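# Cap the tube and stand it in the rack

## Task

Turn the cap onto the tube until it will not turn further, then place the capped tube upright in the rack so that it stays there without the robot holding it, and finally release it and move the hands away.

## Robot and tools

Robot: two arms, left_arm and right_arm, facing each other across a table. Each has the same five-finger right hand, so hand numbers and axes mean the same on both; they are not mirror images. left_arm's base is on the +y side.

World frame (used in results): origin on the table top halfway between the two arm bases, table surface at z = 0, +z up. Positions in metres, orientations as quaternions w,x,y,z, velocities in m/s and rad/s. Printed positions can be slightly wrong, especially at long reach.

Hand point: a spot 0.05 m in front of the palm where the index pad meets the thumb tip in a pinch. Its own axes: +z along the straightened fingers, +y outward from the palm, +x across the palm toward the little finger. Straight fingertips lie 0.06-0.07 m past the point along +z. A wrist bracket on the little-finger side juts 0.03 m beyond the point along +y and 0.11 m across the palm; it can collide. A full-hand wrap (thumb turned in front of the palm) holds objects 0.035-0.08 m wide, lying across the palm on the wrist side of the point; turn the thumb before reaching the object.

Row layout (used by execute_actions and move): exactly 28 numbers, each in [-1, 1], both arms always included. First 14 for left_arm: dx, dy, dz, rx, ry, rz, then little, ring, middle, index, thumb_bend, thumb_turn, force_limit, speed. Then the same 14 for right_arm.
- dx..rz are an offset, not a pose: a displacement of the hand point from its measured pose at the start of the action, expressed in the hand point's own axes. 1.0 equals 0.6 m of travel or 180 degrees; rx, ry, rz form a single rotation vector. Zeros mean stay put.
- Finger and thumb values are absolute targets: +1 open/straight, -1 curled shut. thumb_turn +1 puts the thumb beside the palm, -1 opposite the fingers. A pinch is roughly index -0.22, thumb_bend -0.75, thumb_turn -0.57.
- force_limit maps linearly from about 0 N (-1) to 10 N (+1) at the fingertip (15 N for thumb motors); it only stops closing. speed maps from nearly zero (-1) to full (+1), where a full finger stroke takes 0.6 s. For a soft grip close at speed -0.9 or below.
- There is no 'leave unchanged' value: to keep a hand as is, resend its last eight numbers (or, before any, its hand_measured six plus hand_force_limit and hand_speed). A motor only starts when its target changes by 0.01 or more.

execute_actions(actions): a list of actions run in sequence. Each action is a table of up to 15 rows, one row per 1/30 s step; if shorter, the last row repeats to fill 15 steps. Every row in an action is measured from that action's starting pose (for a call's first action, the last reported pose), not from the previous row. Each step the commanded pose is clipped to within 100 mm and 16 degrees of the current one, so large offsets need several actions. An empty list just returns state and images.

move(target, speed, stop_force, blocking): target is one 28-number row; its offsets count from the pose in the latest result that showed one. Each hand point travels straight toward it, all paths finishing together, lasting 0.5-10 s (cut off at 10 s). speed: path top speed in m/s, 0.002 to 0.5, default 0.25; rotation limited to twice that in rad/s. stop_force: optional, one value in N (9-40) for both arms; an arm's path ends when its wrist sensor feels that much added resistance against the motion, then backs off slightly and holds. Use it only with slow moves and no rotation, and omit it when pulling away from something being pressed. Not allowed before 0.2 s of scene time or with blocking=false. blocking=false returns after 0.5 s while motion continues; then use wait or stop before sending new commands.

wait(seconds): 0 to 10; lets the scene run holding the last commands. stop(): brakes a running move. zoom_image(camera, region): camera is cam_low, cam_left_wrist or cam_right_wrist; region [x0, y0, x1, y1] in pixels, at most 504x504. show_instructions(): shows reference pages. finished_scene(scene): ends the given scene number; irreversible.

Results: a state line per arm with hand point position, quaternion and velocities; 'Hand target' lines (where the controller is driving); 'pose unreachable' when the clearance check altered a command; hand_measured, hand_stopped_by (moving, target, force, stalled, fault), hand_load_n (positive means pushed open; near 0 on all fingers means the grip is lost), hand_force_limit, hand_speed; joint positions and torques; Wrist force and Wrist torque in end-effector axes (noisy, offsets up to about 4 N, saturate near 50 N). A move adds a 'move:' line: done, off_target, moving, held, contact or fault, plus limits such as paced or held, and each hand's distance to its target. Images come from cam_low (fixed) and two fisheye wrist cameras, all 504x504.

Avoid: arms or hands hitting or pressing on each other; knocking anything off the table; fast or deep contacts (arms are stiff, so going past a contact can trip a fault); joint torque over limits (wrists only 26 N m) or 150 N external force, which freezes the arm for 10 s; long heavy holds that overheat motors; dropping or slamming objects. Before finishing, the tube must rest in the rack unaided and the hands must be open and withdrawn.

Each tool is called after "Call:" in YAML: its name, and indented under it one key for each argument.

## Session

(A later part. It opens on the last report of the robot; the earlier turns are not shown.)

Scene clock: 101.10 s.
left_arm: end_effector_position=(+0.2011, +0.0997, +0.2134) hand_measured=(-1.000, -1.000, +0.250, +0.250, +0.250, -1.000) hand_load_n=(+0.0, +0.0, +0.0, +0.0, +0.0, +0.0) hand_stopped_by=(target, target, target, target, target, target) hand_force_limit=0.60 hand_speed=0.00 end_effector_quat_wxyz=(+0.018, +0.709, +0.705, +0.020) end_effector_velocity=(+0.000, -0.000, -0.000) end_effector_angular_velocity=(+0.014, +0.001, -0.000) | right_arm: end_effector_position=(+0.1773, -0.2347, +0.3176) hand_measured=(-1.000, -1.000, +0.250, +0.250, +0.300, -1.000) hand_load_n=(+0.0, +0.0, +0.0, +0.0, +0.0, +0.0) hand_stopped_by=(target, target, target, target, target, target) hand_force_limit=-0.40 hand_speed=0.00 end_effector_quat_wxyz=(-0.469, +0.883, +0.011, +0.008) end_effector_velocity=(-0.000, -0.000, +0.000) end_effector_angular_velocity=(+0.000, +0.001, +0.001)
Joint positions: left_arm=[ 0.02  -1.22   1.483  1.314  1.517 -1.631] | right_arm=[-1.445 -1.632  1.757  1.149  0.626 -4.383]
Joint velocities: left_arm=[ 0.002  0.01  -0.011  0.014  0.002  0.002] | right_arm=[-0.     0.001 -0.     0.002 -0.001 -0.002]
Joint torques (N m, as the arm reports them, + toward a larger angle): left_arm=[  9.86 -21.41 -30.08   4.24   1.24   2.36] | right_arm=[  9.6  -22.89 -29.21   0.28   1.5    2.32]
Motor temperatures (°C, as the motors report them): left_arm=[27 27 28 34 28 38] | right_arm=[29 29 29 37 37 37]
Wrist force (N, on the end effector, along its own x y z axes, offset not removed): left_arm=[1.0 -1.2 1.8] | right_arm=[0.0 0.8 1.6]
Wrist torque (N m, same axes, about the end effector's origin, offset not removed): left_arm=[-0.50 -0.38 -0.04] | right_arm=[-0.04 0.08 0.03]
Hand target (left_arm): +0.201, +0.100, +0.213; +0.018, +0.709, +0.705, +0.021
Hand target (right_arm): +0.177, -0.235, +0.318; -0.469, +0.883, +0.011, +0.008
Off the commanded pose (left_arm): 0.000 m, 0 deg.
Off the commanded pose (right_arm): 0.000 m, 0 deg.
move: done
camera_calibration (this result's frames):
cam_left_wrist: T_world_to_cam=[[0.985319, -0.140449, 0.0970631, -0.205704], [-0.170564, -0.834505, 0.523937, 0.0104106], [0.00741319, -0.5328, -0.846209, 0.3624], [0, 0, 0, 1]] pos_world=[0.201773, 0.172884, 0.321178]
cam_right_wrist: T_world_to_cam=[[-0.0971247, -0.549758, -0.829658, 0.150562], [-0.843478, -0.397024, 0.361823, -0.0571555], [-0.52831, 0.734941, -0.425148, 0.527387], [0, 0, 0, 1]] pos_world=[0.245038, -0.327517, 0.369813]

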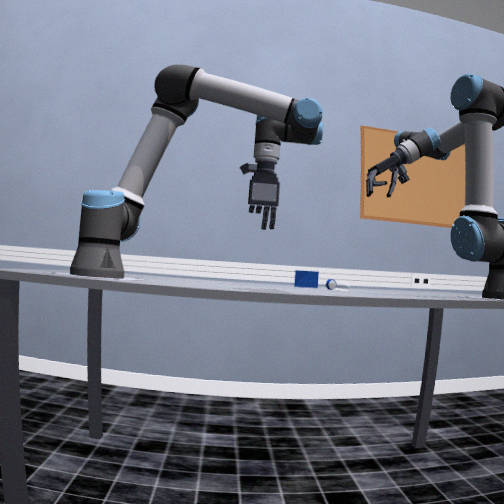

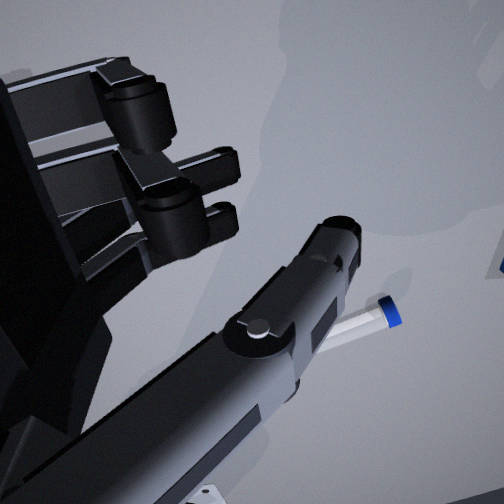

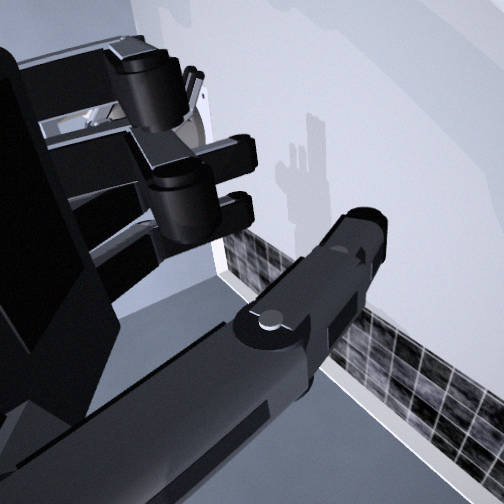

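Call:
move:
  target: [0,0.1,0,-0.017,0,-0.5,-1,-1,0.25,0.25,0.25,-1,0.6,0,-0.45,0,0.1,0,0,0,-1,-1,0.25,0.25,0.3,-1,-0.4,0]
  speed: 0.4

Call:
move:
  target: [0,-0.35,0.1,0.31,0,0,-1,-1,0.25,0.25,0.25,-1,0.6,0,0,0,0,0,0,0,-1,-1,0.25,0.25,0.3,-1,-0.4,0]
  speed: 0.4

Scene clock: 104.03 s.
left_arm: end_effector_position=(+0.2609, +0.0992, +0.2165) hand_measured=(-1.000, -1.000, +0.250, +0.250, +0.250, -1.000) hand_load_n=(+0.0, +0.0, +0.0, +0.0, +0.0, +0.0) hand_stopped_by=(target, target, target, target, target, target) hand_force_limit=0.60 hand_speed=0.00 end_effector_quat_wxyz=(-0.044, -0.003, -0.999, -0.018) end_effector_velocity=(+0.000, +0.000, +0.000) end_effector_angular_velocity=(+0.000, -0.000, +0.012) | right_arm: end_effector_position=(-0.0924, -0.1879, +0.2781) hand_measured=(-1.000, -1.000, +0.250, +0.250, +0.300, -1.000) hand_load_n=(+0.0, +0.0, +0.0, +0.0, +0.0, +0.0) hand_stopped_by=(target, target, target, target, target, target) hand_force_limit=-0.40 hand_speed=0.00 end_effector_quat_wxyz=(-0.469, +0.883, +0.011, +0.008) end_effector_velocity=(-0.002, +0.001, -0.001) end_effector_angular_velocity=(-0.005, -0.005, -0.006)
Joint positions: left_arm=[ 0.181 -0.919  1.027  1.49   1.479 -3.042] | right_arm=[-0.539 -1.907  1.946  0.606  1.195 -3.44 ]
Joint velocities: left_arm=[ 0.002  0.003 -0.005  0.003  0.    -0.01 ] | right_arm=[ 0.023  0.007 -0.005 -0.004  0.027  0.013]
Joint torques (N m, as the arm reports them, + toward a larger angle): left_arm=[ 10.44 -32.52 -28.53   4.59  -1.95  -2.41] | right_arm=[  8.75   2.6  -32.95  -1.3    2.65   2.38]
Motor temperatures (°C, as the motors report them): left_arm=[27 27 28 34 28 38] | right_arm=[29 29 29 37 37 37]
Wrist force (N, on the end effector, along its own x y z axes, offset not removed): left_arm=[0.2 -1.9 1.6] | right_arm=[-0.9 -6.1 -3.1]
Wrist torque (N m, same axes, about the end effector's origin, offset not removed): left_arm=[-0.64 -0.22 -0.02] | right_arm=[-0.64 0.27 -0.19]
Hand target (left_arm): +0.261, +0.099, +0.217; +0.044, +0.003, +0.999, +0.018
Hand target (right_arm): -0.093, -0.188, +0.278; -0.469, +0.883, +0.011, +0.008
Off the commanded pose (left_arm): 0.000 m, 0 deg.
Off the commanded pose (right_arm): 0.001 m, 0 deg.
move: done
camera_calibration (this result's frames):
cam_left_wrist: T_world_to_cam=[[0.134203, 0.986685, 0.091884, -0.15358], [0.7825, -0.162407, 0.601097, -0.313493], [0.608016, -0.00876958, -0.793876, 0.144332], [0, 0, 0, 1]] pos_world=[0.178163, 0.101887, 0.317133]
cam_right_wrist: T_world_to_cam=[[-0.0978208, -0.548681, -0.83029, 0.117637], [-0.842684, -0.398177, 0.362408, -0.252022], [-0.529448, 0.735122, -0.423414, 0.33315], [0, 0, 0, 1]] pos_world=[-0.0244815, -0.28071, 0.330068]

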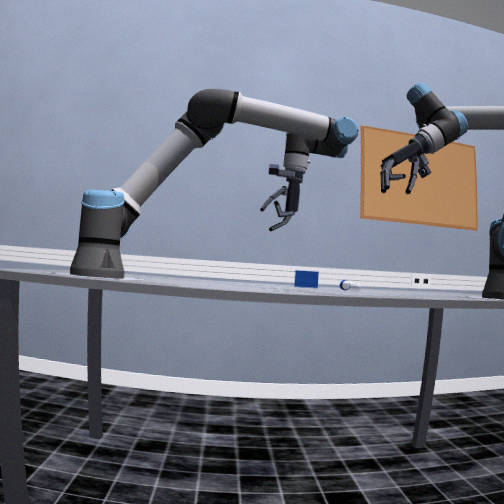

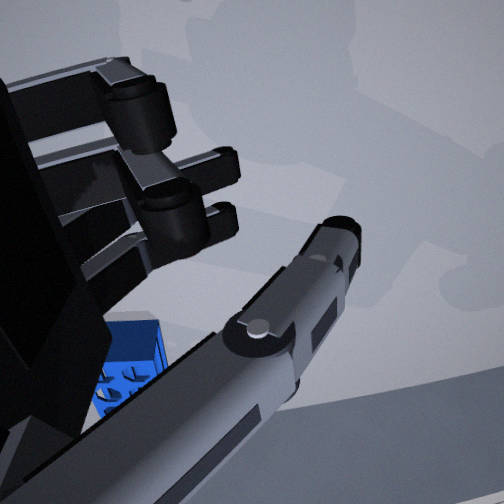

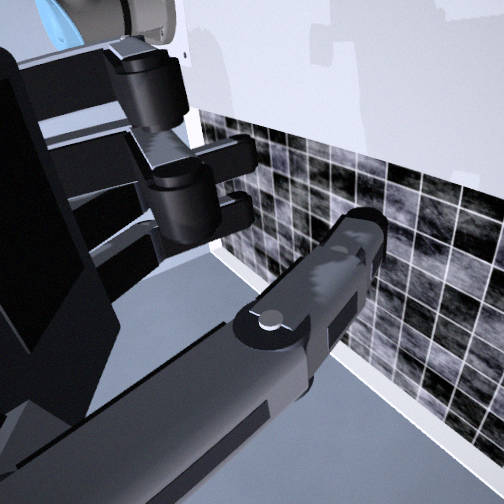

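Scene clock: 105.93 s.
left_arm: end_effector_position=(+0.2650, -0.1084, +0.1494) hand_measured=(-1.000, -1.000, +0.250, +0.250, +0.250, -1.000) hand_load_n=(+0.0, +0.0, +0.0, +0.0, +0.0, +0.0) hand_stopped_by=(target, target, target, target, target, target) hand_force_limit=0.60 hand_speed=0.00 end_effector_quat_wxyz=(-0.037, -0.024, -0.891, +0.451) end_effector_velocity=(+0.000, -0.002, -0.003) end_effector_angular_velocity=(-0.007, -0.001, -0.000) | right_arm: end_effector_position=(-0.0924, -0.1879, +0.2781) hand_measured=(-1.000, -1.000, +0.250, +0.250, +0.300, -1.000) hand_load_n=(+0.0, +0.0, +0.0, +0.0, +0.0, +0.0) hand_stopped_by=(target, target, target, target, target, target) hand_force_limit=-0.40 hand_speed=0.00 end_effector_quat_wxyz=(-0.469, +0.883, +0.011, +0.008) end_effector_velocity=(+0.000, +0.000, -0.000) end_effector_angular_velocity=(-0.000, -0.002, +0.001)
Joint positions: left_arm=[ 0.207 -1.06   1.344  0.348  1.624 -2.993] | right_arm=[-0.539 -1.907  1.946  0.606  1.195 -3.44 ]
Joint velocities: left_arm=[ 0.001  0.002  0.007 -0.017  0.001  0.   ] | right_arm=[ 0.     0.001  0.    -0.     0.001 -0.002]
Joint torques (N m, as the arm reports them, + toward a larger angle): left_arm=[ 11.86 -52.29 -10.03  -1.88   1.5   -2.5 ] | right_arm=[ -9.86 -13.36  -7.66   2.25  -2.93  -2.41]
Motor temperatures (°C, as the motors report them): left_arm=[27 27 28 34 28 38] | right_arm=[29 29 29 37 37 37]
Wrist force (N, on the end effector, along its own x y z axes, offset not removed): left_arm=[0.2 -0.1 2.4] | right_arm=[-1.2 -0.5 -3.7]
Wrist torque (N m, same axes, about the end effector's origin, offset not removed): left_arm=[-0.43 -0.26 -0.02] | right_arm=[0.25 0.72 0.20]
Hand target (left_arm): +0.265, -0.109, +0.149; +0.037, +0.024, +0.891, -0.451
Hand target (right_arm): -0.092, -0.188, +0.278; -0.469, +0.883, +0.011, +0.008
Off the commanded pose (left_arm): 0.000 m, 0 deg.
Off the commanded pose (right_arm): 0.000 m, 0 deg.
move: done
camera_calibration (this result's frames):
cam_left_wrist: T_world_to_cam=[[0.207279, 0.620528, -0.756294, 0.124491], [0.796732, 0.341525, 0.498578, -0.243861], [0.567675, -0.705908, -0.423603, -0.0334271], [0, 0, 0, 1]] pos_world=[0.187463, -0.0175621, 0.201576]
cam_right_wrist: T_world_to_cam=[[-0.0978208, -0.548681, -0.830289, 0.117637], [-0.842683, -0.398177, 0.362408, -0.252022], [-0.529449, 0.735122, -0.423414, 0.33315], [0, 0, 0, 1]] pos_world=[-0.0244816, -0.28071, 0.330068]

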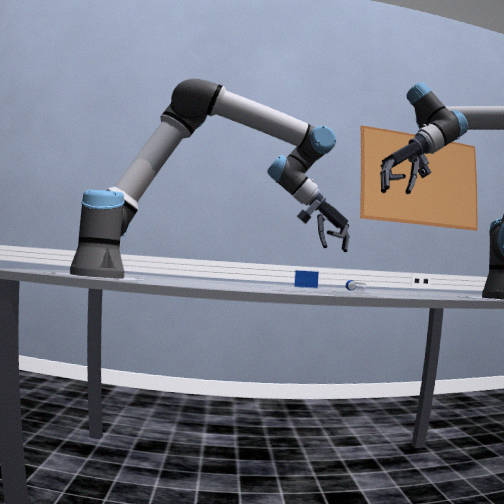

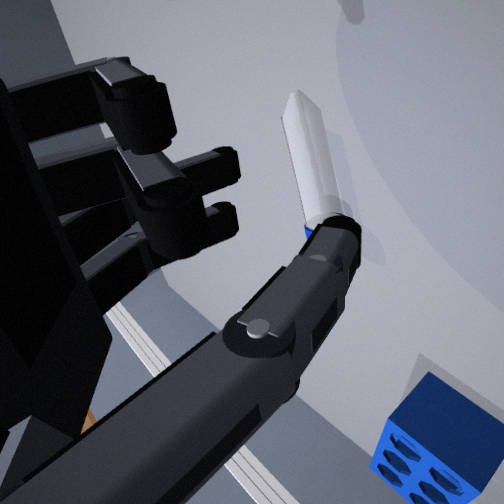

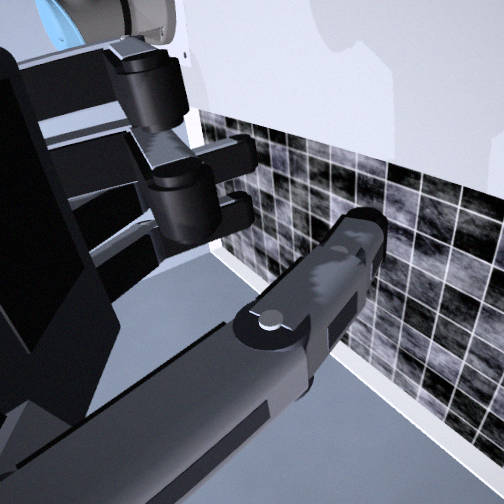

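Call:
move:
  target: [-0.09,0.004,0.233,0.01,-0.006,-0.039,-1,-1,0.3,0.3,0.35,-1,0.6,0,0,0,0,0,0,0,-1,-1,0.25,0.25,0.3,-1,-0.4,0]
  speed: 0.3

Call:
zoom_image:
  camera: "cam_low"
  region: [320,230,400,300]

Scene clock: 107.60 s.
left_arm: end_effector_position=(+0.3253, -0.2196, +0.0695) hand_measured=(-1.000, -1.000, +0.300, +0.300, +0.350, -1.000) hand_load_n=(+0.0, +0.0, +0.0, +0.0, +0.0, +0.0) hand_stopped_by=(target, target, target, target, target, target) hand_force_limit=0.60 hand_speed=0.00 end_effector_quat_wxyz=(-0.018, +0.034, -0.884, +0.467) end_effector_velocity=(+0.000, -0.002, -0.001) end_effector_angular_velocity=(+0.003, +0.002, -0.000) | right_arm: end_effector_position=(-0.0924, -0.1879, +0.2781) hand_measured=(-1.000, -1.000, +0.250, +0.250, +0.300, -1.000) hand_load_n=(+0.0, +0.0, +0.0, +0.0, +0.0, +0.0) hand_stopped_by=(target, target, target, target, target, target) hand_force_limit=-0.40 hand_speed=0.00 end_effector_quat_wxyz=(-0.469, +0.883, +0.011, +0.008) end_effector_velocity=(-0.000, -0.000, +0.000) end_effector_angular_velocity=(+0.001, +0.000, +0.000)
Joint positions: left_arm=[ 0.284 -0.693  0.929  0.367  1.671 -3.074] | right_arm=[-0.539 -1.907  1.946  0.606  1.195 -3.44 ]
Joint velocities: left_arm=[ 0.     0.01  -0.017  0.011  0.001 -0.001] | right_arm=[-0.    -0.001  0.     0.    -0.     0.   ]
Joint torques (N m, as the arm reports them, + toward a larger angle): left_arm=[ 10.27 -39.93 -31.59   1.7    1.5   -2.67] | right_arm=[-11.08 -12.73  -8.14   2.13  -2.77  -2.29]
Motor temperatures (°C, as the motors report them): left_arm=[27 27 28 34 28 38] | right_arm=[29 29 29 37 37 37]
Wrist force (N, on the end effector, along its own x y z axes, offset not removed): left_arm=[1.0 -1.4 2.2] | right_arm=[-1.8 0.9 4.6]
Wrist torque (N m, same axes, about the end effector's origin, offset not removed): left_arm=[-0.53 -0.39 -0.01] | right_arm=[-0.07 0.17 0.04]
Hand target (left_arm): +0.325, -0.220, +0.069; +0.017, -0.034, +0.884, -0.466
Hand target (right_arm): -0.092, -0.188, +0.278; -0.469, +0.883, +0.011, +0.008
Off the commanded pose (left_arm): 0.001 m, 0 deg.
Off the commanded pose (right_arm): 0.000 m, 0 deg.
move: done
camera_calibration (this result's frames):
cam_left_wrist: T_world_to_cam=[[0.0877093, 0.603132, -0.792804, 0.158234], [0.804061, 0.426952, 0.413762, -0.191792], [0.588042, -0.673753, -0.447507, -0.177895], [0, 0, 0, 1]] pos_world=[0.244944, -0.133407, 0.125195]
cam_right_wrist: T_world_to_cam=[[-0.0978207, -0.548681, -0.83029, 0.117637], [-0.842683, -0.398177, 0.362408, -0.252022], [-0.529449, 0.735122, -0.423414, 0.33315], [0, 0, 0, 1]] pos_world=[-0.0244816, -0.28071, 0.330068]

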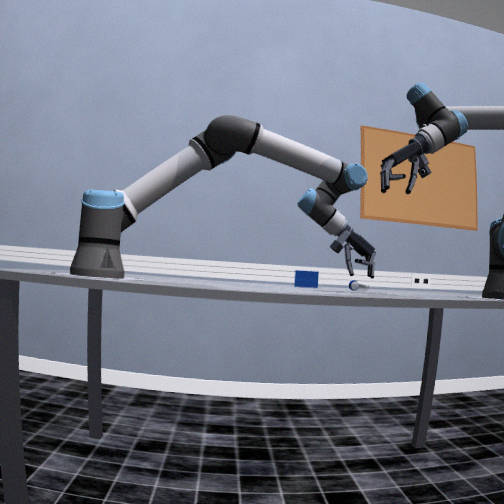

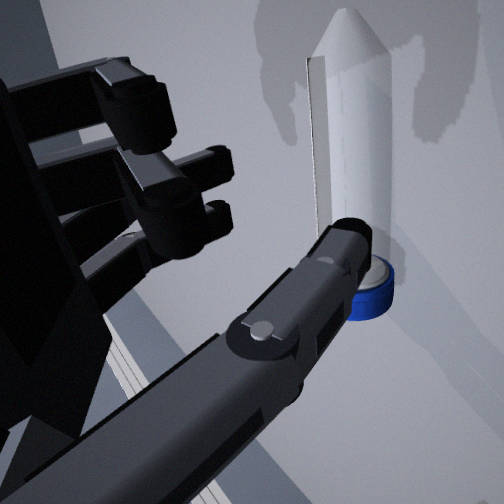

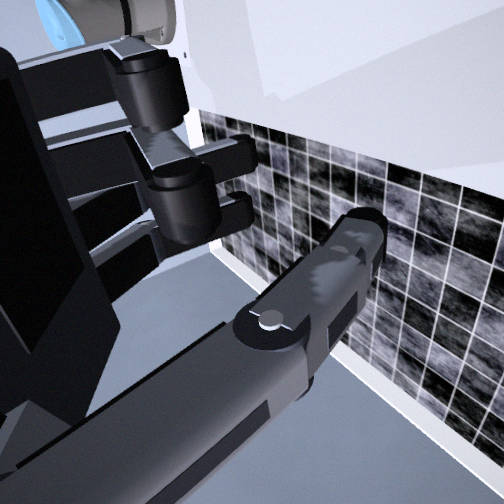

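Region (320, 230, 400, 300) of cam_low's 504x504 image, scaled by 6.300, with more detail than that image has; it fills the top 441 rows of this view, and the rest is white.

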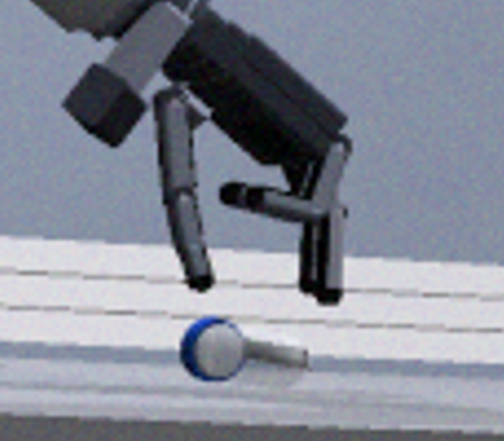

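Call:
move:
  target: [0,0.059,0.040,0,0,0,-1,-1,0.3,0.3,0.35,-1,0.6,0,0,0,0,0,0,0,-1,-1,0.25,0.25,0.3,-1,-0.4,0]
  speed: 0.03
  stop_force: 10

Call:
zoom_image:
  camera: "cam_low"
  region: [320,230,400,300]

Scene clock: 109.67 s.
left_arm: end_effector_position=(+0.3253, -0.2194, +0.0269) hand_measured=(-1.000, -1.000, +0.300, +0.300, +0.350, -1.000) hand_load_n=(+0.0, +0.0, +0.0, +0.0, +0.0, +0.0) hand_stopped_by=(target, target, target, target, target, target) hand_force_limit=0.60 hand_speed=0.00 end_effector_quat_wxyz=(-0.018, +0.034, -0.884, +0.467) end_effector_velocity=(-0.001, -0.000, -0.003) end_effector_angular_velocity=(+0.001, -0.001, -0.002) | right_arm: end_effector_position=(-0.0924, -0.1879, +0.2781) hand_measured=(-1.000, -1.000, +0.250, +0.250, +0.300, -1.000) hand_load_n=(+0.0, +0.0, +0.0, +0.0, +0.0, +0.0) hand_stopped_by=(target, target, target, target, target, target) hand_force_limit=-0.40 hand_speed=0.00 end_effector_quat_wxyz=(-0.469, +0.883, +0.011, +0.008) end_effector_velocity=(-0.000, +0.000, +0.000) end_effector_angular_velocity=(+0.002, +0.000, +0.000)
Joint positions: left_arm=[ 0.284 -0.66   0.98   0.283  1.671 -3.074] | right_arm=[-0.539 -1.907  1.946  0.606  1.195 -3.44 ]
Joint velocities: left_arm=[-0.002  0.003  0.002 -0.004 -0.     0.001] | right_arm=[ 0.    -0.001 -0.    -0.001 -0.     0.001]
Joint torques (N m, as the arm reports them, + toward a larger angle): left_arm=[ 11.49 -39.8   -9.98  -1.88   0.66   2.7 ] | right_arm=[-10.63 -13.26  -8.36   2.1   -2.78  -2.44]
Motor temperatures (°C, as the motors report them): left_arm=[27 27 28 34 28 38] | right_arm=[29 29 29 37 37 37]
Wrist force (N, on the end effector, along its own x y z axes, offset not removed): left_arm=[1.2 -0.6 1.4] | right_arm=[2.3 1.4 -2.4]
Wrist torque (N m, same axes, about the end effector's origin, offset not removed): left_arm=[-0.41 -0.39 0.05] | right_arm=[0.38 -0.29 0.15]
Hand target (left_arm): +0.325, -0.219, +0.027; +0.018, -0.034, +0.884, -0.467
Hand target (right_arm): -0.092, -0.188, +0.278; -0.469, +0.883, +0.011, +0.008
Off the commanded pose (left_arm): 0.000 m, 0 deg.
Off the commanded pose (right_arm): 0.000 m, 0 deg.
move: done
camera_calibration (this result's frames):
cam_left_wrist: T_world_to_cam=[[0.0876984, 0.603141, -0.792799, 0.124327], [0.804078, 0.426935, 0.413746, -0.174305], [0.588021, -0.673757, -0.44753, -0.196809], [0, 0, 0, 1]] pos_world=[0.244979, -0.133172, 0.0826063]
cam_right_wrist: T_world_to_cam=[[-0.0978207, -0.548681, -0.830289, 0.117637], [-0.842683, -0.398177, 0.362408, -0.252022], [-0.529449, 0.735122, -0.423414, 0.33315], [0, 0, 0, 1]] pos_world=[-0.0244816, -0.28071, 0.330068]

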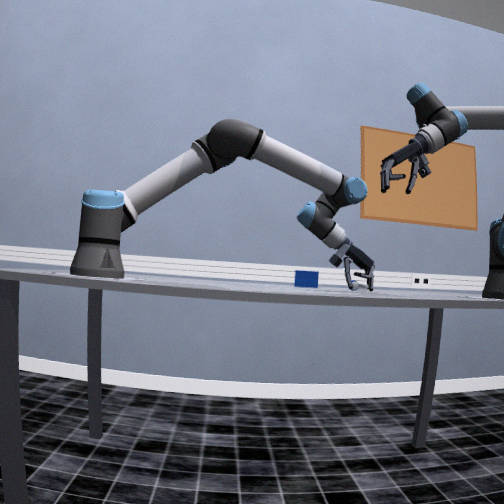

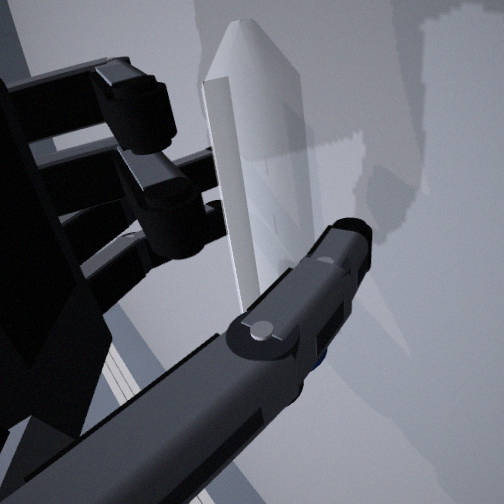

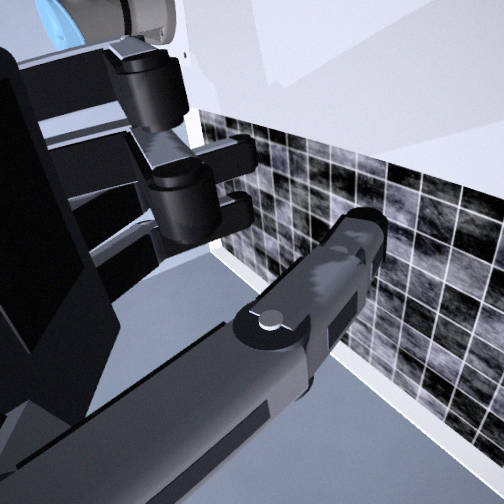

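Region (320, 230, 400, 300) of cam_low's 504x504 image, scaled by 6.300, with more detail than that image has; it fills the top 441 rows of this view, and the rest is white.

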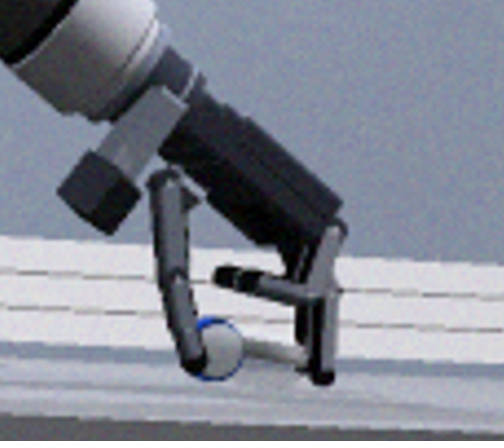

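Call:
move:
  target: [0.008,0,0,0,0,0,-1,-1,0.1,0.1,-0.05,-1,-0.5,-0.6,0,0,0,0,0,0,-1,-1,0.25,0.25,0.3,-1,-0.4,0]

Call:
move:
  target: [0,0,0,0,0,0,-1,-1,-0.5,-0.5,-0.2,-1,0.6,-0.8,0,0,0,0,0,0,-1,-1,0.25,0.25,0.3,-1,-0.4,0]

Scene clock: 111.10 s.
left_arm: end_effector_position=(+0.3205, -0.2198, +0.0269) hand_measured=(-1.000, -1.000, +0.100, +0.100, -0.050, -1.000) hand_load_n=(+0.0, +0.0, +0.0, +0.0, +0.0, +0.0) hand_stopped_by=(target, target, target, target, target, target) hand_force_limit=-0.50 hand_speed=-0.60 end_effector_quat_wxyz=(-0.018, +0.034, -0.884, +0.467) end_effector_velocity=(+0.001, +0.000, -0.001) end_effector_angular_velocity=(+0.001, -0.000, +0.000) | right_arm: end_effector_position=(-0.0924, -0.1879, +0.2781) hand_measured=(-1.000, -1.000, +0.250, +0.250, +0.300, -1.000) hand_load_n=(+0.0, +0.0, +0.0, +0.0, +0.0, +0.0) hand_stopped_by=(target, target, target, target, target, target) hand_force_limit=-0.40 hand_speed=0.00 end_effector_quat_wxyz=(-0.469, +0.883, +0.011, +0.008) end_effector_velocity=(-0.000, +0.000, +0.000) end_effector_angular_velocity=(+0.000, +0.002, -0.001)
Joint positions: left_arm=[ 0.277 -0.664  0.988  0.279  1.665 -3.078] | right_arm=[-0.539 -1.907  1.946  0.606  1.195 -3.44 ]
Joint velocities: left_arm=[ 0.001  0.001 -0.    -0.    -0.     0.001] | right_arm=[ 0.    -0.     0.    -0.    -0.     0.002]
Joint torques (N m, as the arm reports them, + toward a larger angle): left_arm=[-10.02 -65.74  -9.64  -1.76  -1.54  -2.42] | right_arm=[-10.5  -13.19  -8.35   2.17  -2.89  -2.52]
Motor temperatures (°C, as the motors report them): left_arm=[27 27 28 34 28 38] | right_arm=[29 29 29 37 37 37]
Wrist force (N, on the end effector, along its own x y z axes, offset not removed): left_arm=[1.8 -0.7 2.2] | right_arm=[0.1 -0.3 -3.8]
Wrist torque (N m, same axes, about the end effector's origin, offset not removed): left_arm=[-0.47 -0.58 0.12] | right_arm=[0.13 0.38 0.02]
Hand target (left_arm): +0.320, -0.220, +0.027; +0.018, -0.034, +0.884, -0.467
Hand target (right_arm): -0.092, -0.188, +0.278; -0.469, +0.883, +0.011, +0.008
Off the commanded pose (left_arm): 0.000 m, 0 deg.
Off the commanded pose (right_arm): 0.000 m, 0 deg.
move: done
camera_calibration (this result's frames):
cam_left_wrist: T_world_to_cam=[[0.0876719, 0.60314, -0.792802, 0.124971], [0.804091, 0.426935, 0.41372, -0.170293], [0.588006, -0.673757, -0.44755, -0.194238], [0, 0, 0, 1]] pos_world=[0.240188, -0.13354, 0.0825997]
cam_right_wrist: T_world_to_cam=[[-0.0978207, -0.548681, -0.830289, 0.117637], [-0.842683, -0.398177, 0.362408, -0.252022], [-0.529449, 0.735122, -0.423414, 0.33315], [0, 0, 0, 1]] pos_world=[-0.0244816, -0.28071, 0.330068]

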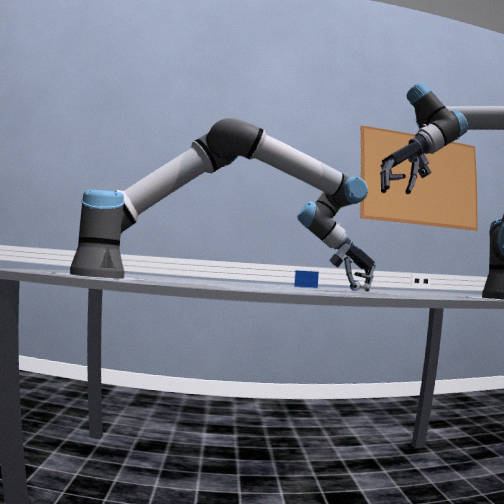

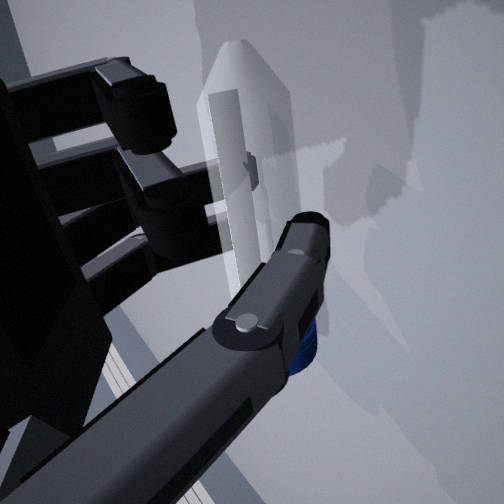

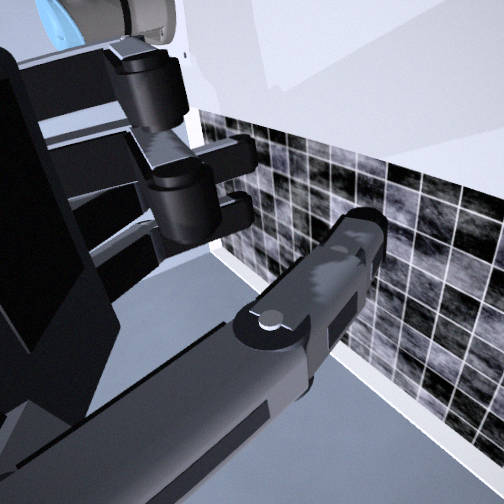

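Scene clock: 111.70 s.
left_arm: end_effector_position=(+0.3205, -0.2198, +0.0269) hand_measured=(-1.000, -1.000, +0.004, -0.008, -0.092, -1.000) hand_load_n=(+0.0, +0.0, +7.5, +8.0, +13.0, -0.5) hand_stopped_by=(target, target, force, force, force, target) hand_force_limit=0.60 hand_speed=-0.80 end_effector_quat_wxyz=(-0.018, +0.034, -0.884, +0.467) end_effector_velocity=(-0.000, -0.000, +0.000) end_effector_angular_velocity=(-0.000, -0.001, -0.001) | right_arm: end_effector_position=(-0.0924, -0.1879, +0.2781) hand_measured=(-1.000, -1.000, +0.250, +0.250, +0.300, -1.000) hand_load_n=(+0.0, +0.0, +0.0, +0.0, +0.0, +0.0) hand_stopped_by=(target, target, target, target, target, target) hand_force_limit=-0.40 hand_speed=0.00 end_effector_quat_wxyz=(-0.469, +0.883, +0.011, +0.008) end_effector_velocity=(+0.000, +0.000, -0.000) end_effector_angular_velocity=(-0.000, +0.000, -0.000)
Joint positions: left_arm=[ 0.277 -0.664  0.988  0.279  1.665 -3.078] | right_arm=[-0.539 -1.907  1.946  0.606  1.195 -3.44 ]
Joint velocities: left_arm=[-0.    -0.    -0.     0.    -0.     0.001] | right_arm=[-0.  0. -0. -0.  0.  0.]
Joint torques (N m, as the arm reports them, + toward a larger angle): left_arm=[ -9.99 -65.55 -10.02  -1.8   -1.5   -2.49] | right_arm=[-10.04 -12.84  -8.67   2.18  -2.67  -2.28]
Motor temperatures (°C, as the motors report them): left_arm=[27 27 28 34 28 38] | right_arm=[29 29 29 37 37 37]
Wrist force (N, on the end effector, along its own x y z axes, offset not removed): left_arm=[0.8 -0.5 1.7] | right_arm=[1.7 -1.9 -6.2]
Wrist torque (N m, same axes, about the end effector's origin, offset not removed): left_arm=[-0.41 -0.40 0.00] | right_arm=[0.00 0.50 0.10]
Hand target (left_arm): +0.321, -0.220, +0.027; +0.018, -0.034, +0.884, -0.467
Hand target (right_arm): -0.092, -0.188, +0.278; -0.469, +0.883, +0.011, +0.008
Off the commanded pose (left_arm): 0.000 m, 0 deg.
Off the commanded pose (right_arm): 0.000 m, 0 deg.
move: done
camera_calibration (this result's frames):
cam_left_wrist: T_world_to_cam=[[0.0876715, 0.60314, -0.792803, 0.124971], [0.804091, 0.426936, 0.413719, -0.170292], [0.588007, -0.673757, -0.447549, -0.194238], [0, 0, 0, 1]] pos_world=[0.240188, -0.13354, 0.0825995]
cam_right_wrist: T_world_to_cam=[[-0.0978208, -0.548681, -0.830289, 0.117637], [-0.842683, -0.398177, 0.362408, -0.252022], [-0.529448, 0.735122, -0.423414, 0.33315], [0, 0, 0, 1]] pos_world=[-0.0244816, -0.28071, 0.330068]

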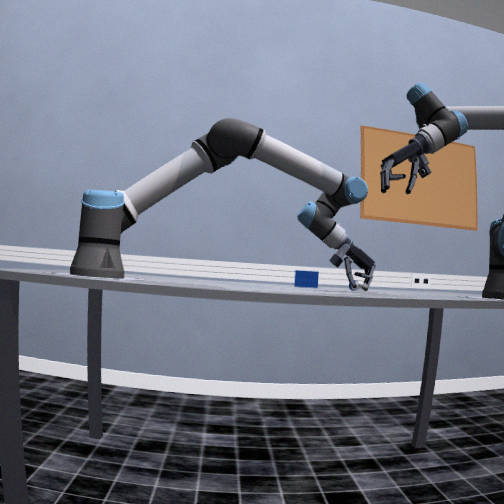

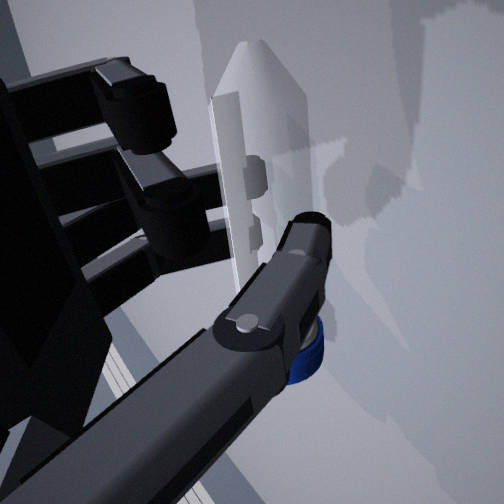

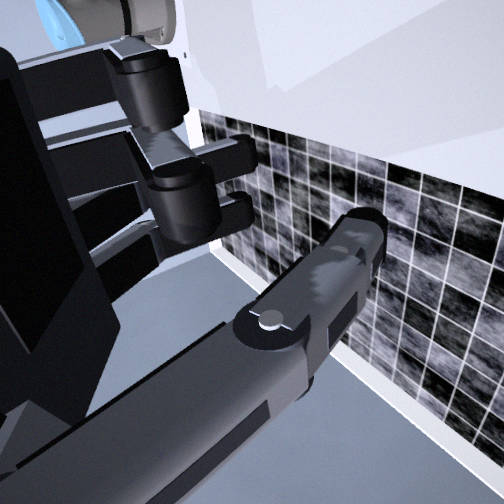

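Call:
move:
  target: [0.17,-0.06,-0.445,0.19,0,0,-1,-1,-0.5,-0.5,-0.2,-1,0.6,-0.8,0,-0.04,-0.028,0,0,0,-1,-1,0.25,0.25,0.3,-1,-0.4,0]

Call:
move:
  target: [0,0,0,0,0,0.5,-1,-1,-0.5,-0.5,-0.2,-1,0.6,-0.8,0.5,-0.14,0.21,0,0,0,-1,-1,0.25,0.25,0.3,-1,-0.4,0]
  speed: 0.35

Call:
zoom_image:
  camera: "cam_low"
  region: [270,150,360,240]

Scene clock: 113.90 s.
left_arm: end_effector_position=(+0.2033, -0.0285, +0.2079) hand_measured=(-1.000, -1.000, +0.004, -0.008, -0.092, -1.000) hand_load_n=(+0.0, +0.0, +7.5, +7.5, +13.0, -0.5) hand_stopped_by=(target, target, force, force, force, target) hand_force_limit=0.60 hand_speed=-0.80 end_effector_quat_wxyz=(+0.026, -0.027, +0.708, -0.706) end_effector_velocity=(-0.000, +0.001, +0.002) end_effector_angular_velocity=(-0.006, -0.002, +0.002) | right_arm: end_effector_position=(-0.0930, -0.1884, +0.3074) hand_measured=(-1.000, -1.000, +0.250, +0.250, +0.300, -1.000) hand_load_n=(+0.0, +0.0, +0.0, +0.0, +0.0, +0.0) hand_stopped_by=(target, target, target, target, target, target) hand_force_limit=-0.40 hand_speed=0.00 end_effector_quat_wxyz=(-0.469, +0.883, +0.011, +0.008) end_effector_velocity=(+0.000, +0.000, -0.000) end_effector_angular_velocity=(+0.000, -0.002, -0.000)
Joint positions: left_arm=[ 0.079 -1.528  2.119 -0.588  1.488 -3.143] | right_arm=[-0.537 -1.908  1.872  0.681  1.196 -3.439]
Joint velocities: left_arm=[-0.003 -0.006  0.006 -0.005 -0.005  0.002] | right_arm=[-0.     0.    -0.    -0.001  0.001 -0.001]
Joint torques (N m, as the arm reports them, + toward a larger angle): left_arm=[ -9.82 -32.19  -8.76  -3.57  -1.76   2.39] | right_arm=[  9.86   3.06 -32.31   2.16   2.53   2.07]
Motor temperatures (°C, as the motors report them): left_arm=[27 27 28 34 28 38] | right_arm=[29 29 29 37 37 37]
Wrist force (N, on the end effector, along its own x y z axes, offset not removed): left_arm=[1.0 -1.0 1.6] | right_arm=[0.5 0.4 -3.6]
Wrist torque (N m, same axes, about the end effector's origin, offset not removed): left_arm=[-0.44 -0.38 0.01] | right_arm=[0.43 0.35 0.17]
Hand target (left_arm): +0.203, -0.028, +0.208; +0.026, -0.027, +0.707, -0.706
Hand target (right_arm): -0.093, -0.188, +0.307; -0.469, +0.883, +0.011, +0.008
Off the commanded pose (left_arm): 0.001 m, 0 deg.
Off the commanded pose (right_arm): 0.000 m, 0 deg.
move: done
camera_calibration (this result's frames):
cam_left_wrist: T_world_to_cam=[[0.128803, 0.0566684, -0.99005, 0.18042], [0.791855, 0.595125, 0.137082, -0.167774], [0.596972, -0.801632, 0.031781, -0.0205489], [0, 0, 0, 1]] pos_world=[0.121881, 0.07315, 0.202277]
cam_right_wrist: T_world_to_cam=[[-0.0978209, -0.54866, -0.830303, 0.141635], [-0.842686, -0.398182, 0.362397, -0.263371], [-0.529445, 0.735135, -0.423398, 0.345547], [0, 0, 0, 1]] pos_world=[-0.0251356, -0.281184, 0.359348]

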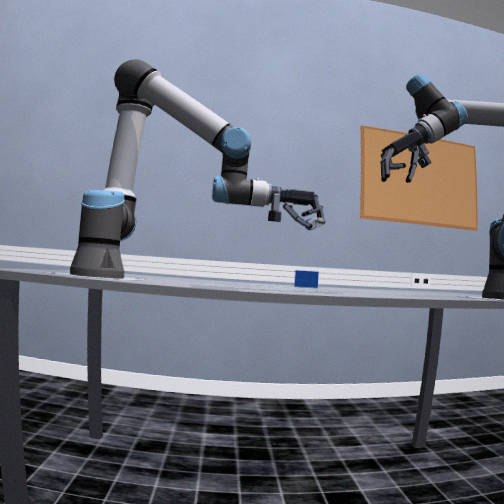

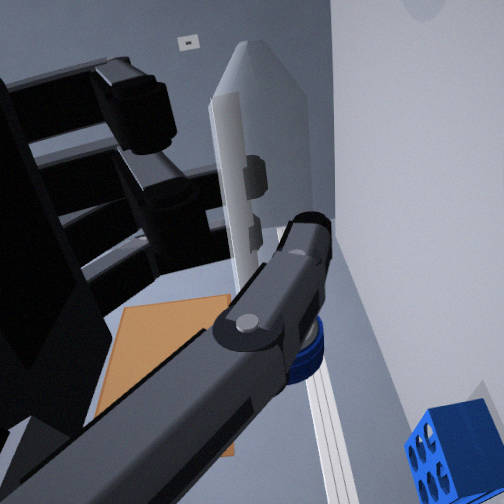

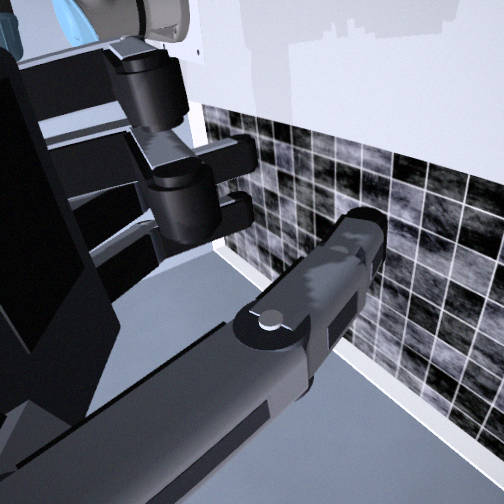

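Scene clock: 116.77 s.
left_arm: end_effector_position=(+0.2034, -0.0283, +0.2077) hand_measured=(-1.000, -1.000, +0.004, -0.008, -0.092, -1.000) hand_load_n=(+0.0, +0.0, +7.5, +7.5, +13.0, -0.5) hand_stopped_by=(target, target, force, force, force, target) hand_force_limit=0.60 hand_speed=-0.80 end_effector_quat_wxyz=(+0.517, +0.481, +0.520, -0.481) end_effector_velocity=(+0.000, -0.000, +0.000) end_effector_angular_velocity=(-0.001, -0.008, -0.000) | right_arm: end_effector_position=(+0.2051, -0.0336, +0.3129) hand_measured=(-1.000, -1.000, +0.250, +0.250, +0.300, -1.000) hand_load_n=(+0.0, +0.0, +0.0, +0.0, +0.0, +0.0) hand_stopped_by=(target, target, target, target, target, target) hand_force_limit=-0.40 hand_speed=0.00 end_effector_quat_wxyz=(-0.469, +0.883, +0.011, +0.008) end_effector_velocity=(+0.001, +0.001, -0.000) end_effector_angular_velocity=(-0.001, +0.003, +0.000)
Joint positions: left_arm=[-0.007 -1.37   2.246 -0.874  1.402 -1.574] | right_arm=[-0.966 -1.265  1.255  0.828  0.874 -3.771]
Joint velocities: left_arm=[ 0.002  0.002  0.    -0.004  0.002  0.008] | right_arm=[ 0.     0.006 -0.008  0.004 -0.001  0.001]
Joint torques (N m, as the arm reports them, + toward a larger angle): left_arm=[ 12.82 -12.17  -5.26  -3.61   1.44   2.32] | right_arm=[-10.54 -24.16 -32.32   2.94  -3.22  -2.51]
Motor temperatures (°C, as the motors report them): left_arm=[27 27 28 34 28 38] | right_arm=[29 29 29 37 37 37]
Wrist force (N, on the end effector, along its own x y z axes, offset not removed): left_arm=[0.8 -0.6 0.5] | right_arm=[-1.2 -3.5 -1.2]
Wrist torque (N m, same axes, about the end effector's origin, offset not removed): left_arm=[-0.42 -0.34 -0.07] | right_arm=[-0.35 0.37 -0.18]
Hand target (left_arm): +0.203, -0.028, +0.208; +0.517, +0.481, +0.519, -0.481
Hand target (right_arm): +0.205, -0.034, +0.313; -0.469, +0.883, +0.011, +0.008
Off the commanded pose (left_arm): 0.000 m, 0 deg.
Off the commanded pose (right_arm): 0.001 m, 0 deg.
move: done
camera_calibration (this result's frames):
cam_left_wrist: T_world_to_cam=[[0.984294, 0.117696, 0.131575, -0.224991], [-0.173984, 0.520531, 0.835929, -0.118738], [0.029897, -0.845692, 0.532833, -0.0104752], [0, 0, 0, 1]] pos_world=[0.201112, 0.0794285, 0.134441]
cam_right_wrist: T_world_to_cam=[[-0.0974423, -0.548796, -0.830258, 0.260171], [-0.842916, -0.398032, 0.362026, 0.0476399], [-0.529148, 0.735114, -0.423804, 0.392009], [0, 0, 0, 1]] pos_world=[0.272939, -0.126428, 0.364897]

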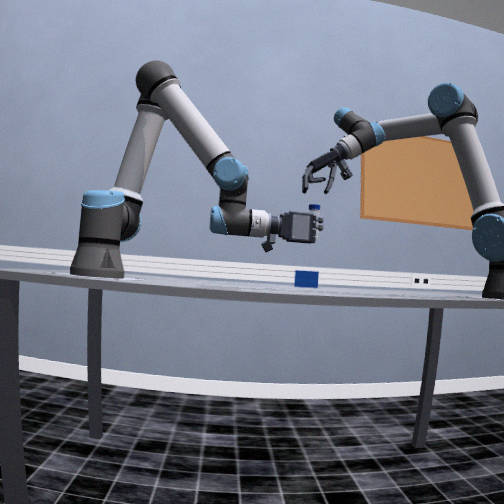

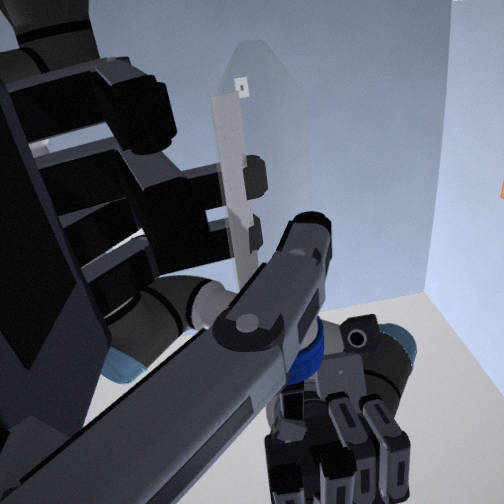

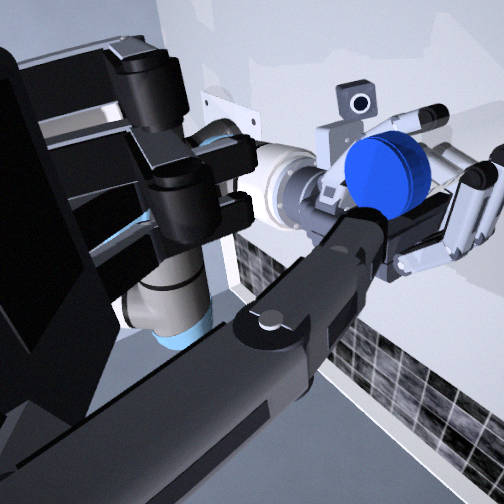

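Region (270, 150, 360, 240) of cam_low's 504x504 image, scaled by 5.600, with more detail than that image has.

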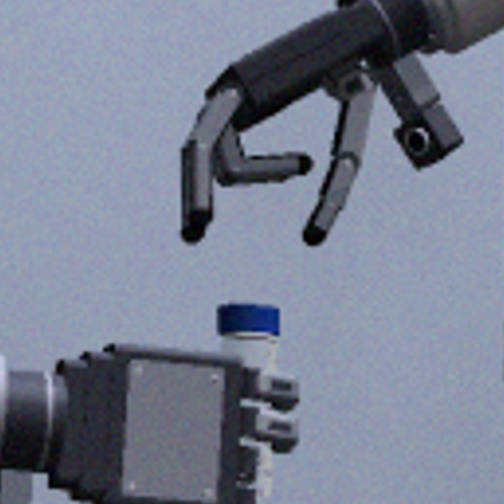

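Call:
move:
  target: [0,0,0,0,0.024,0,-1,-1,-0.5,-0.5,-0.2,-1,0.6,-0.8,0.001,0.0675,0.043,0,0,0,-1,-1,0.25,0.25,0.3,-1,-0.4,0]
  speed: 0.05

Call:
zoom_image:
  camera: "cam_low"
  region: [280,170,360,250]

Scene clock: 118.30 s.
left_arm: end_effector_position=(+0.2034, -0.0284, +0.2077) hand_measured=(-1.000, -1.000, +0.004, -0.008, -0.092, -1.000) hand_load_n=(+0.0, +0.0, +7.5, +7.5, +13.0, -0.5) hand_stopped_by=(target, target, force, force, force, target) hand_force_limit=0.60 hand_speed=-0.80 end_effector_quat_wxyz=(+0.497, +0.499, +0.539, -0.462) end_effector_velocity=(-0.000, -0.000, -0.000) end_effector_angular_velocity=(+0.004, +0.001, -0.000) | right_arm: end_effector_position=(+0.2068, -0.0349, +0.2651) hand_measured=(-1.000, -1.000, +0.250, +0.250, +0.300, -1.000) hand_load_n=(+0.0, +0.0, +0.0, +0.0, +0.0, +0.0) hand_stopped_by=(target, target, target, target, target, target) hand_force_limit=-0.40 hand_speed=0.00 end_effector_quat_wxyz=(-0.469, +0.883, +0.011, +0.008) end_effector_velocity=(+0.000, -0.000, -0.002) end_effector_angular_velocity=(+0.000, -0.001, -0.001)
Joint positions: left_arm=[-0.008 -1.399  2.213 -0.735  1.402 -1.587] | right_arm=[-0.971 -1.259  1.369  0.71   0.871 -3.776]
Joint velocities: left_arm=[-0.    -0.001 -0.002  0.007 -0.    -0.001] | right_arm=[-0.     0.     0.005 -0.006  0.     0.   ]
Joint torques (N m, as the arm reports them, + toward a larger angle): left_arm=[-10.31 -34.79 -28.11   0.29   0.53  -2.47] | right_arm=[-10.84 -23.58  -7.09  -0.84  -3.29  -1.2 ]
Motor temperatures (°C, as the motors report them): left_arm=[27 27 28 34 28 38] | right_arm=[29 29 29 37 37 37]
Wrist force (N, on the end effector, along its own x y z axes, offset not removed): left_arm=[1.4 -0.6 2.6] | right_arm=[3.8 1.7 -0.6]
Wrist torque (N m, same axes, about the end effector's origin, offset not removed): left_arm=[-0.45 -0.44 0.00] | right_arm=[0.41 -0.47 0.31]
Hand target (left_arm): +0.203, -0.028, +0.208; +0.497, +0.499, +0.539, -0.462
Hand target (right_arm): +0.207, -0.035, +0.265; -0.469, +0.883, +0.011, +0.008
Off the commanded pose (left_arm): 0.000 m, 0 deg.
Off the commanded pose (right_arm): 0.000 m, 0 deg.
move: done
camera_calibration (this result's frames):
cam_left_wrist: T_world_to_cam=[[0.985049, 0.107783, 0.134391, -0.226028], [-0.169124, 0.456544, 0.873479, -0.129322], [0.0327904, -0.883148, 0.467947, 0.00134147], [0, 0, 0, 1]] pos_world=[0.200733, 0.0845879, 0.142709]
cam_right_wrist: T_world_to_cam=[[-0.0973764, -0.548847, -0.830232, 0.219943], [-0.842907, -0.398063, 0.362013, 0.0658339], [-0.529175, 0.73506, -0.423865, 0.373646], [0, 0, 0, 1]] pos_world=[0.274633, -0.127731, 0.317146]

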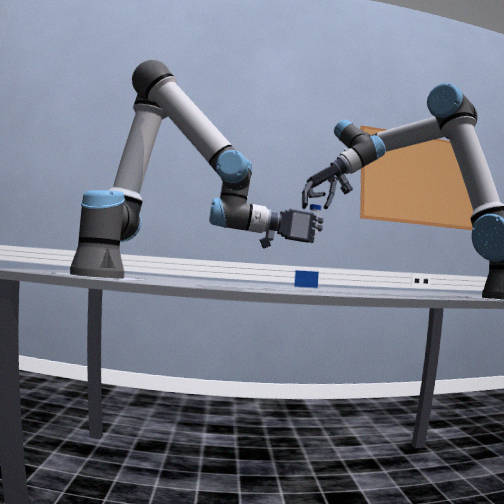

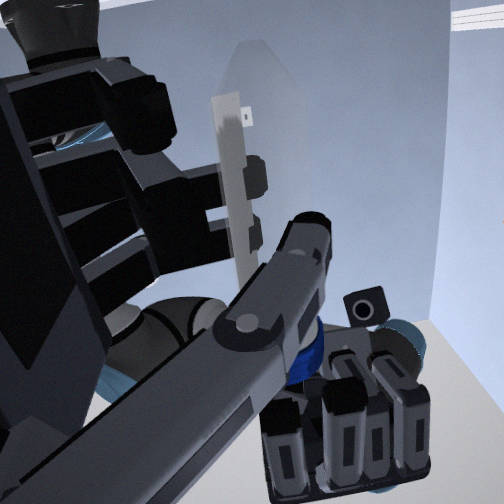

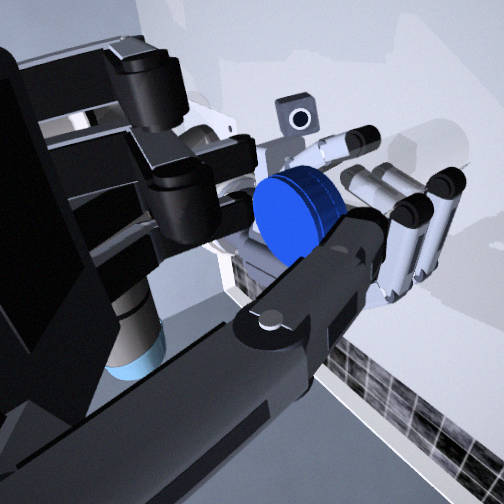

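Region (280, 170, 360, 250) of cam_low's 504x504 image, scaled by 6.300, with more detail than that image has.

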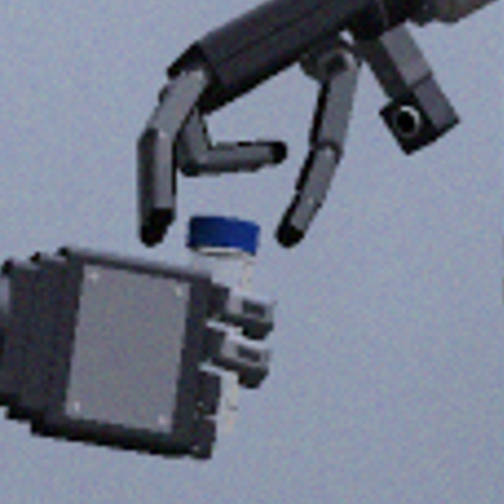

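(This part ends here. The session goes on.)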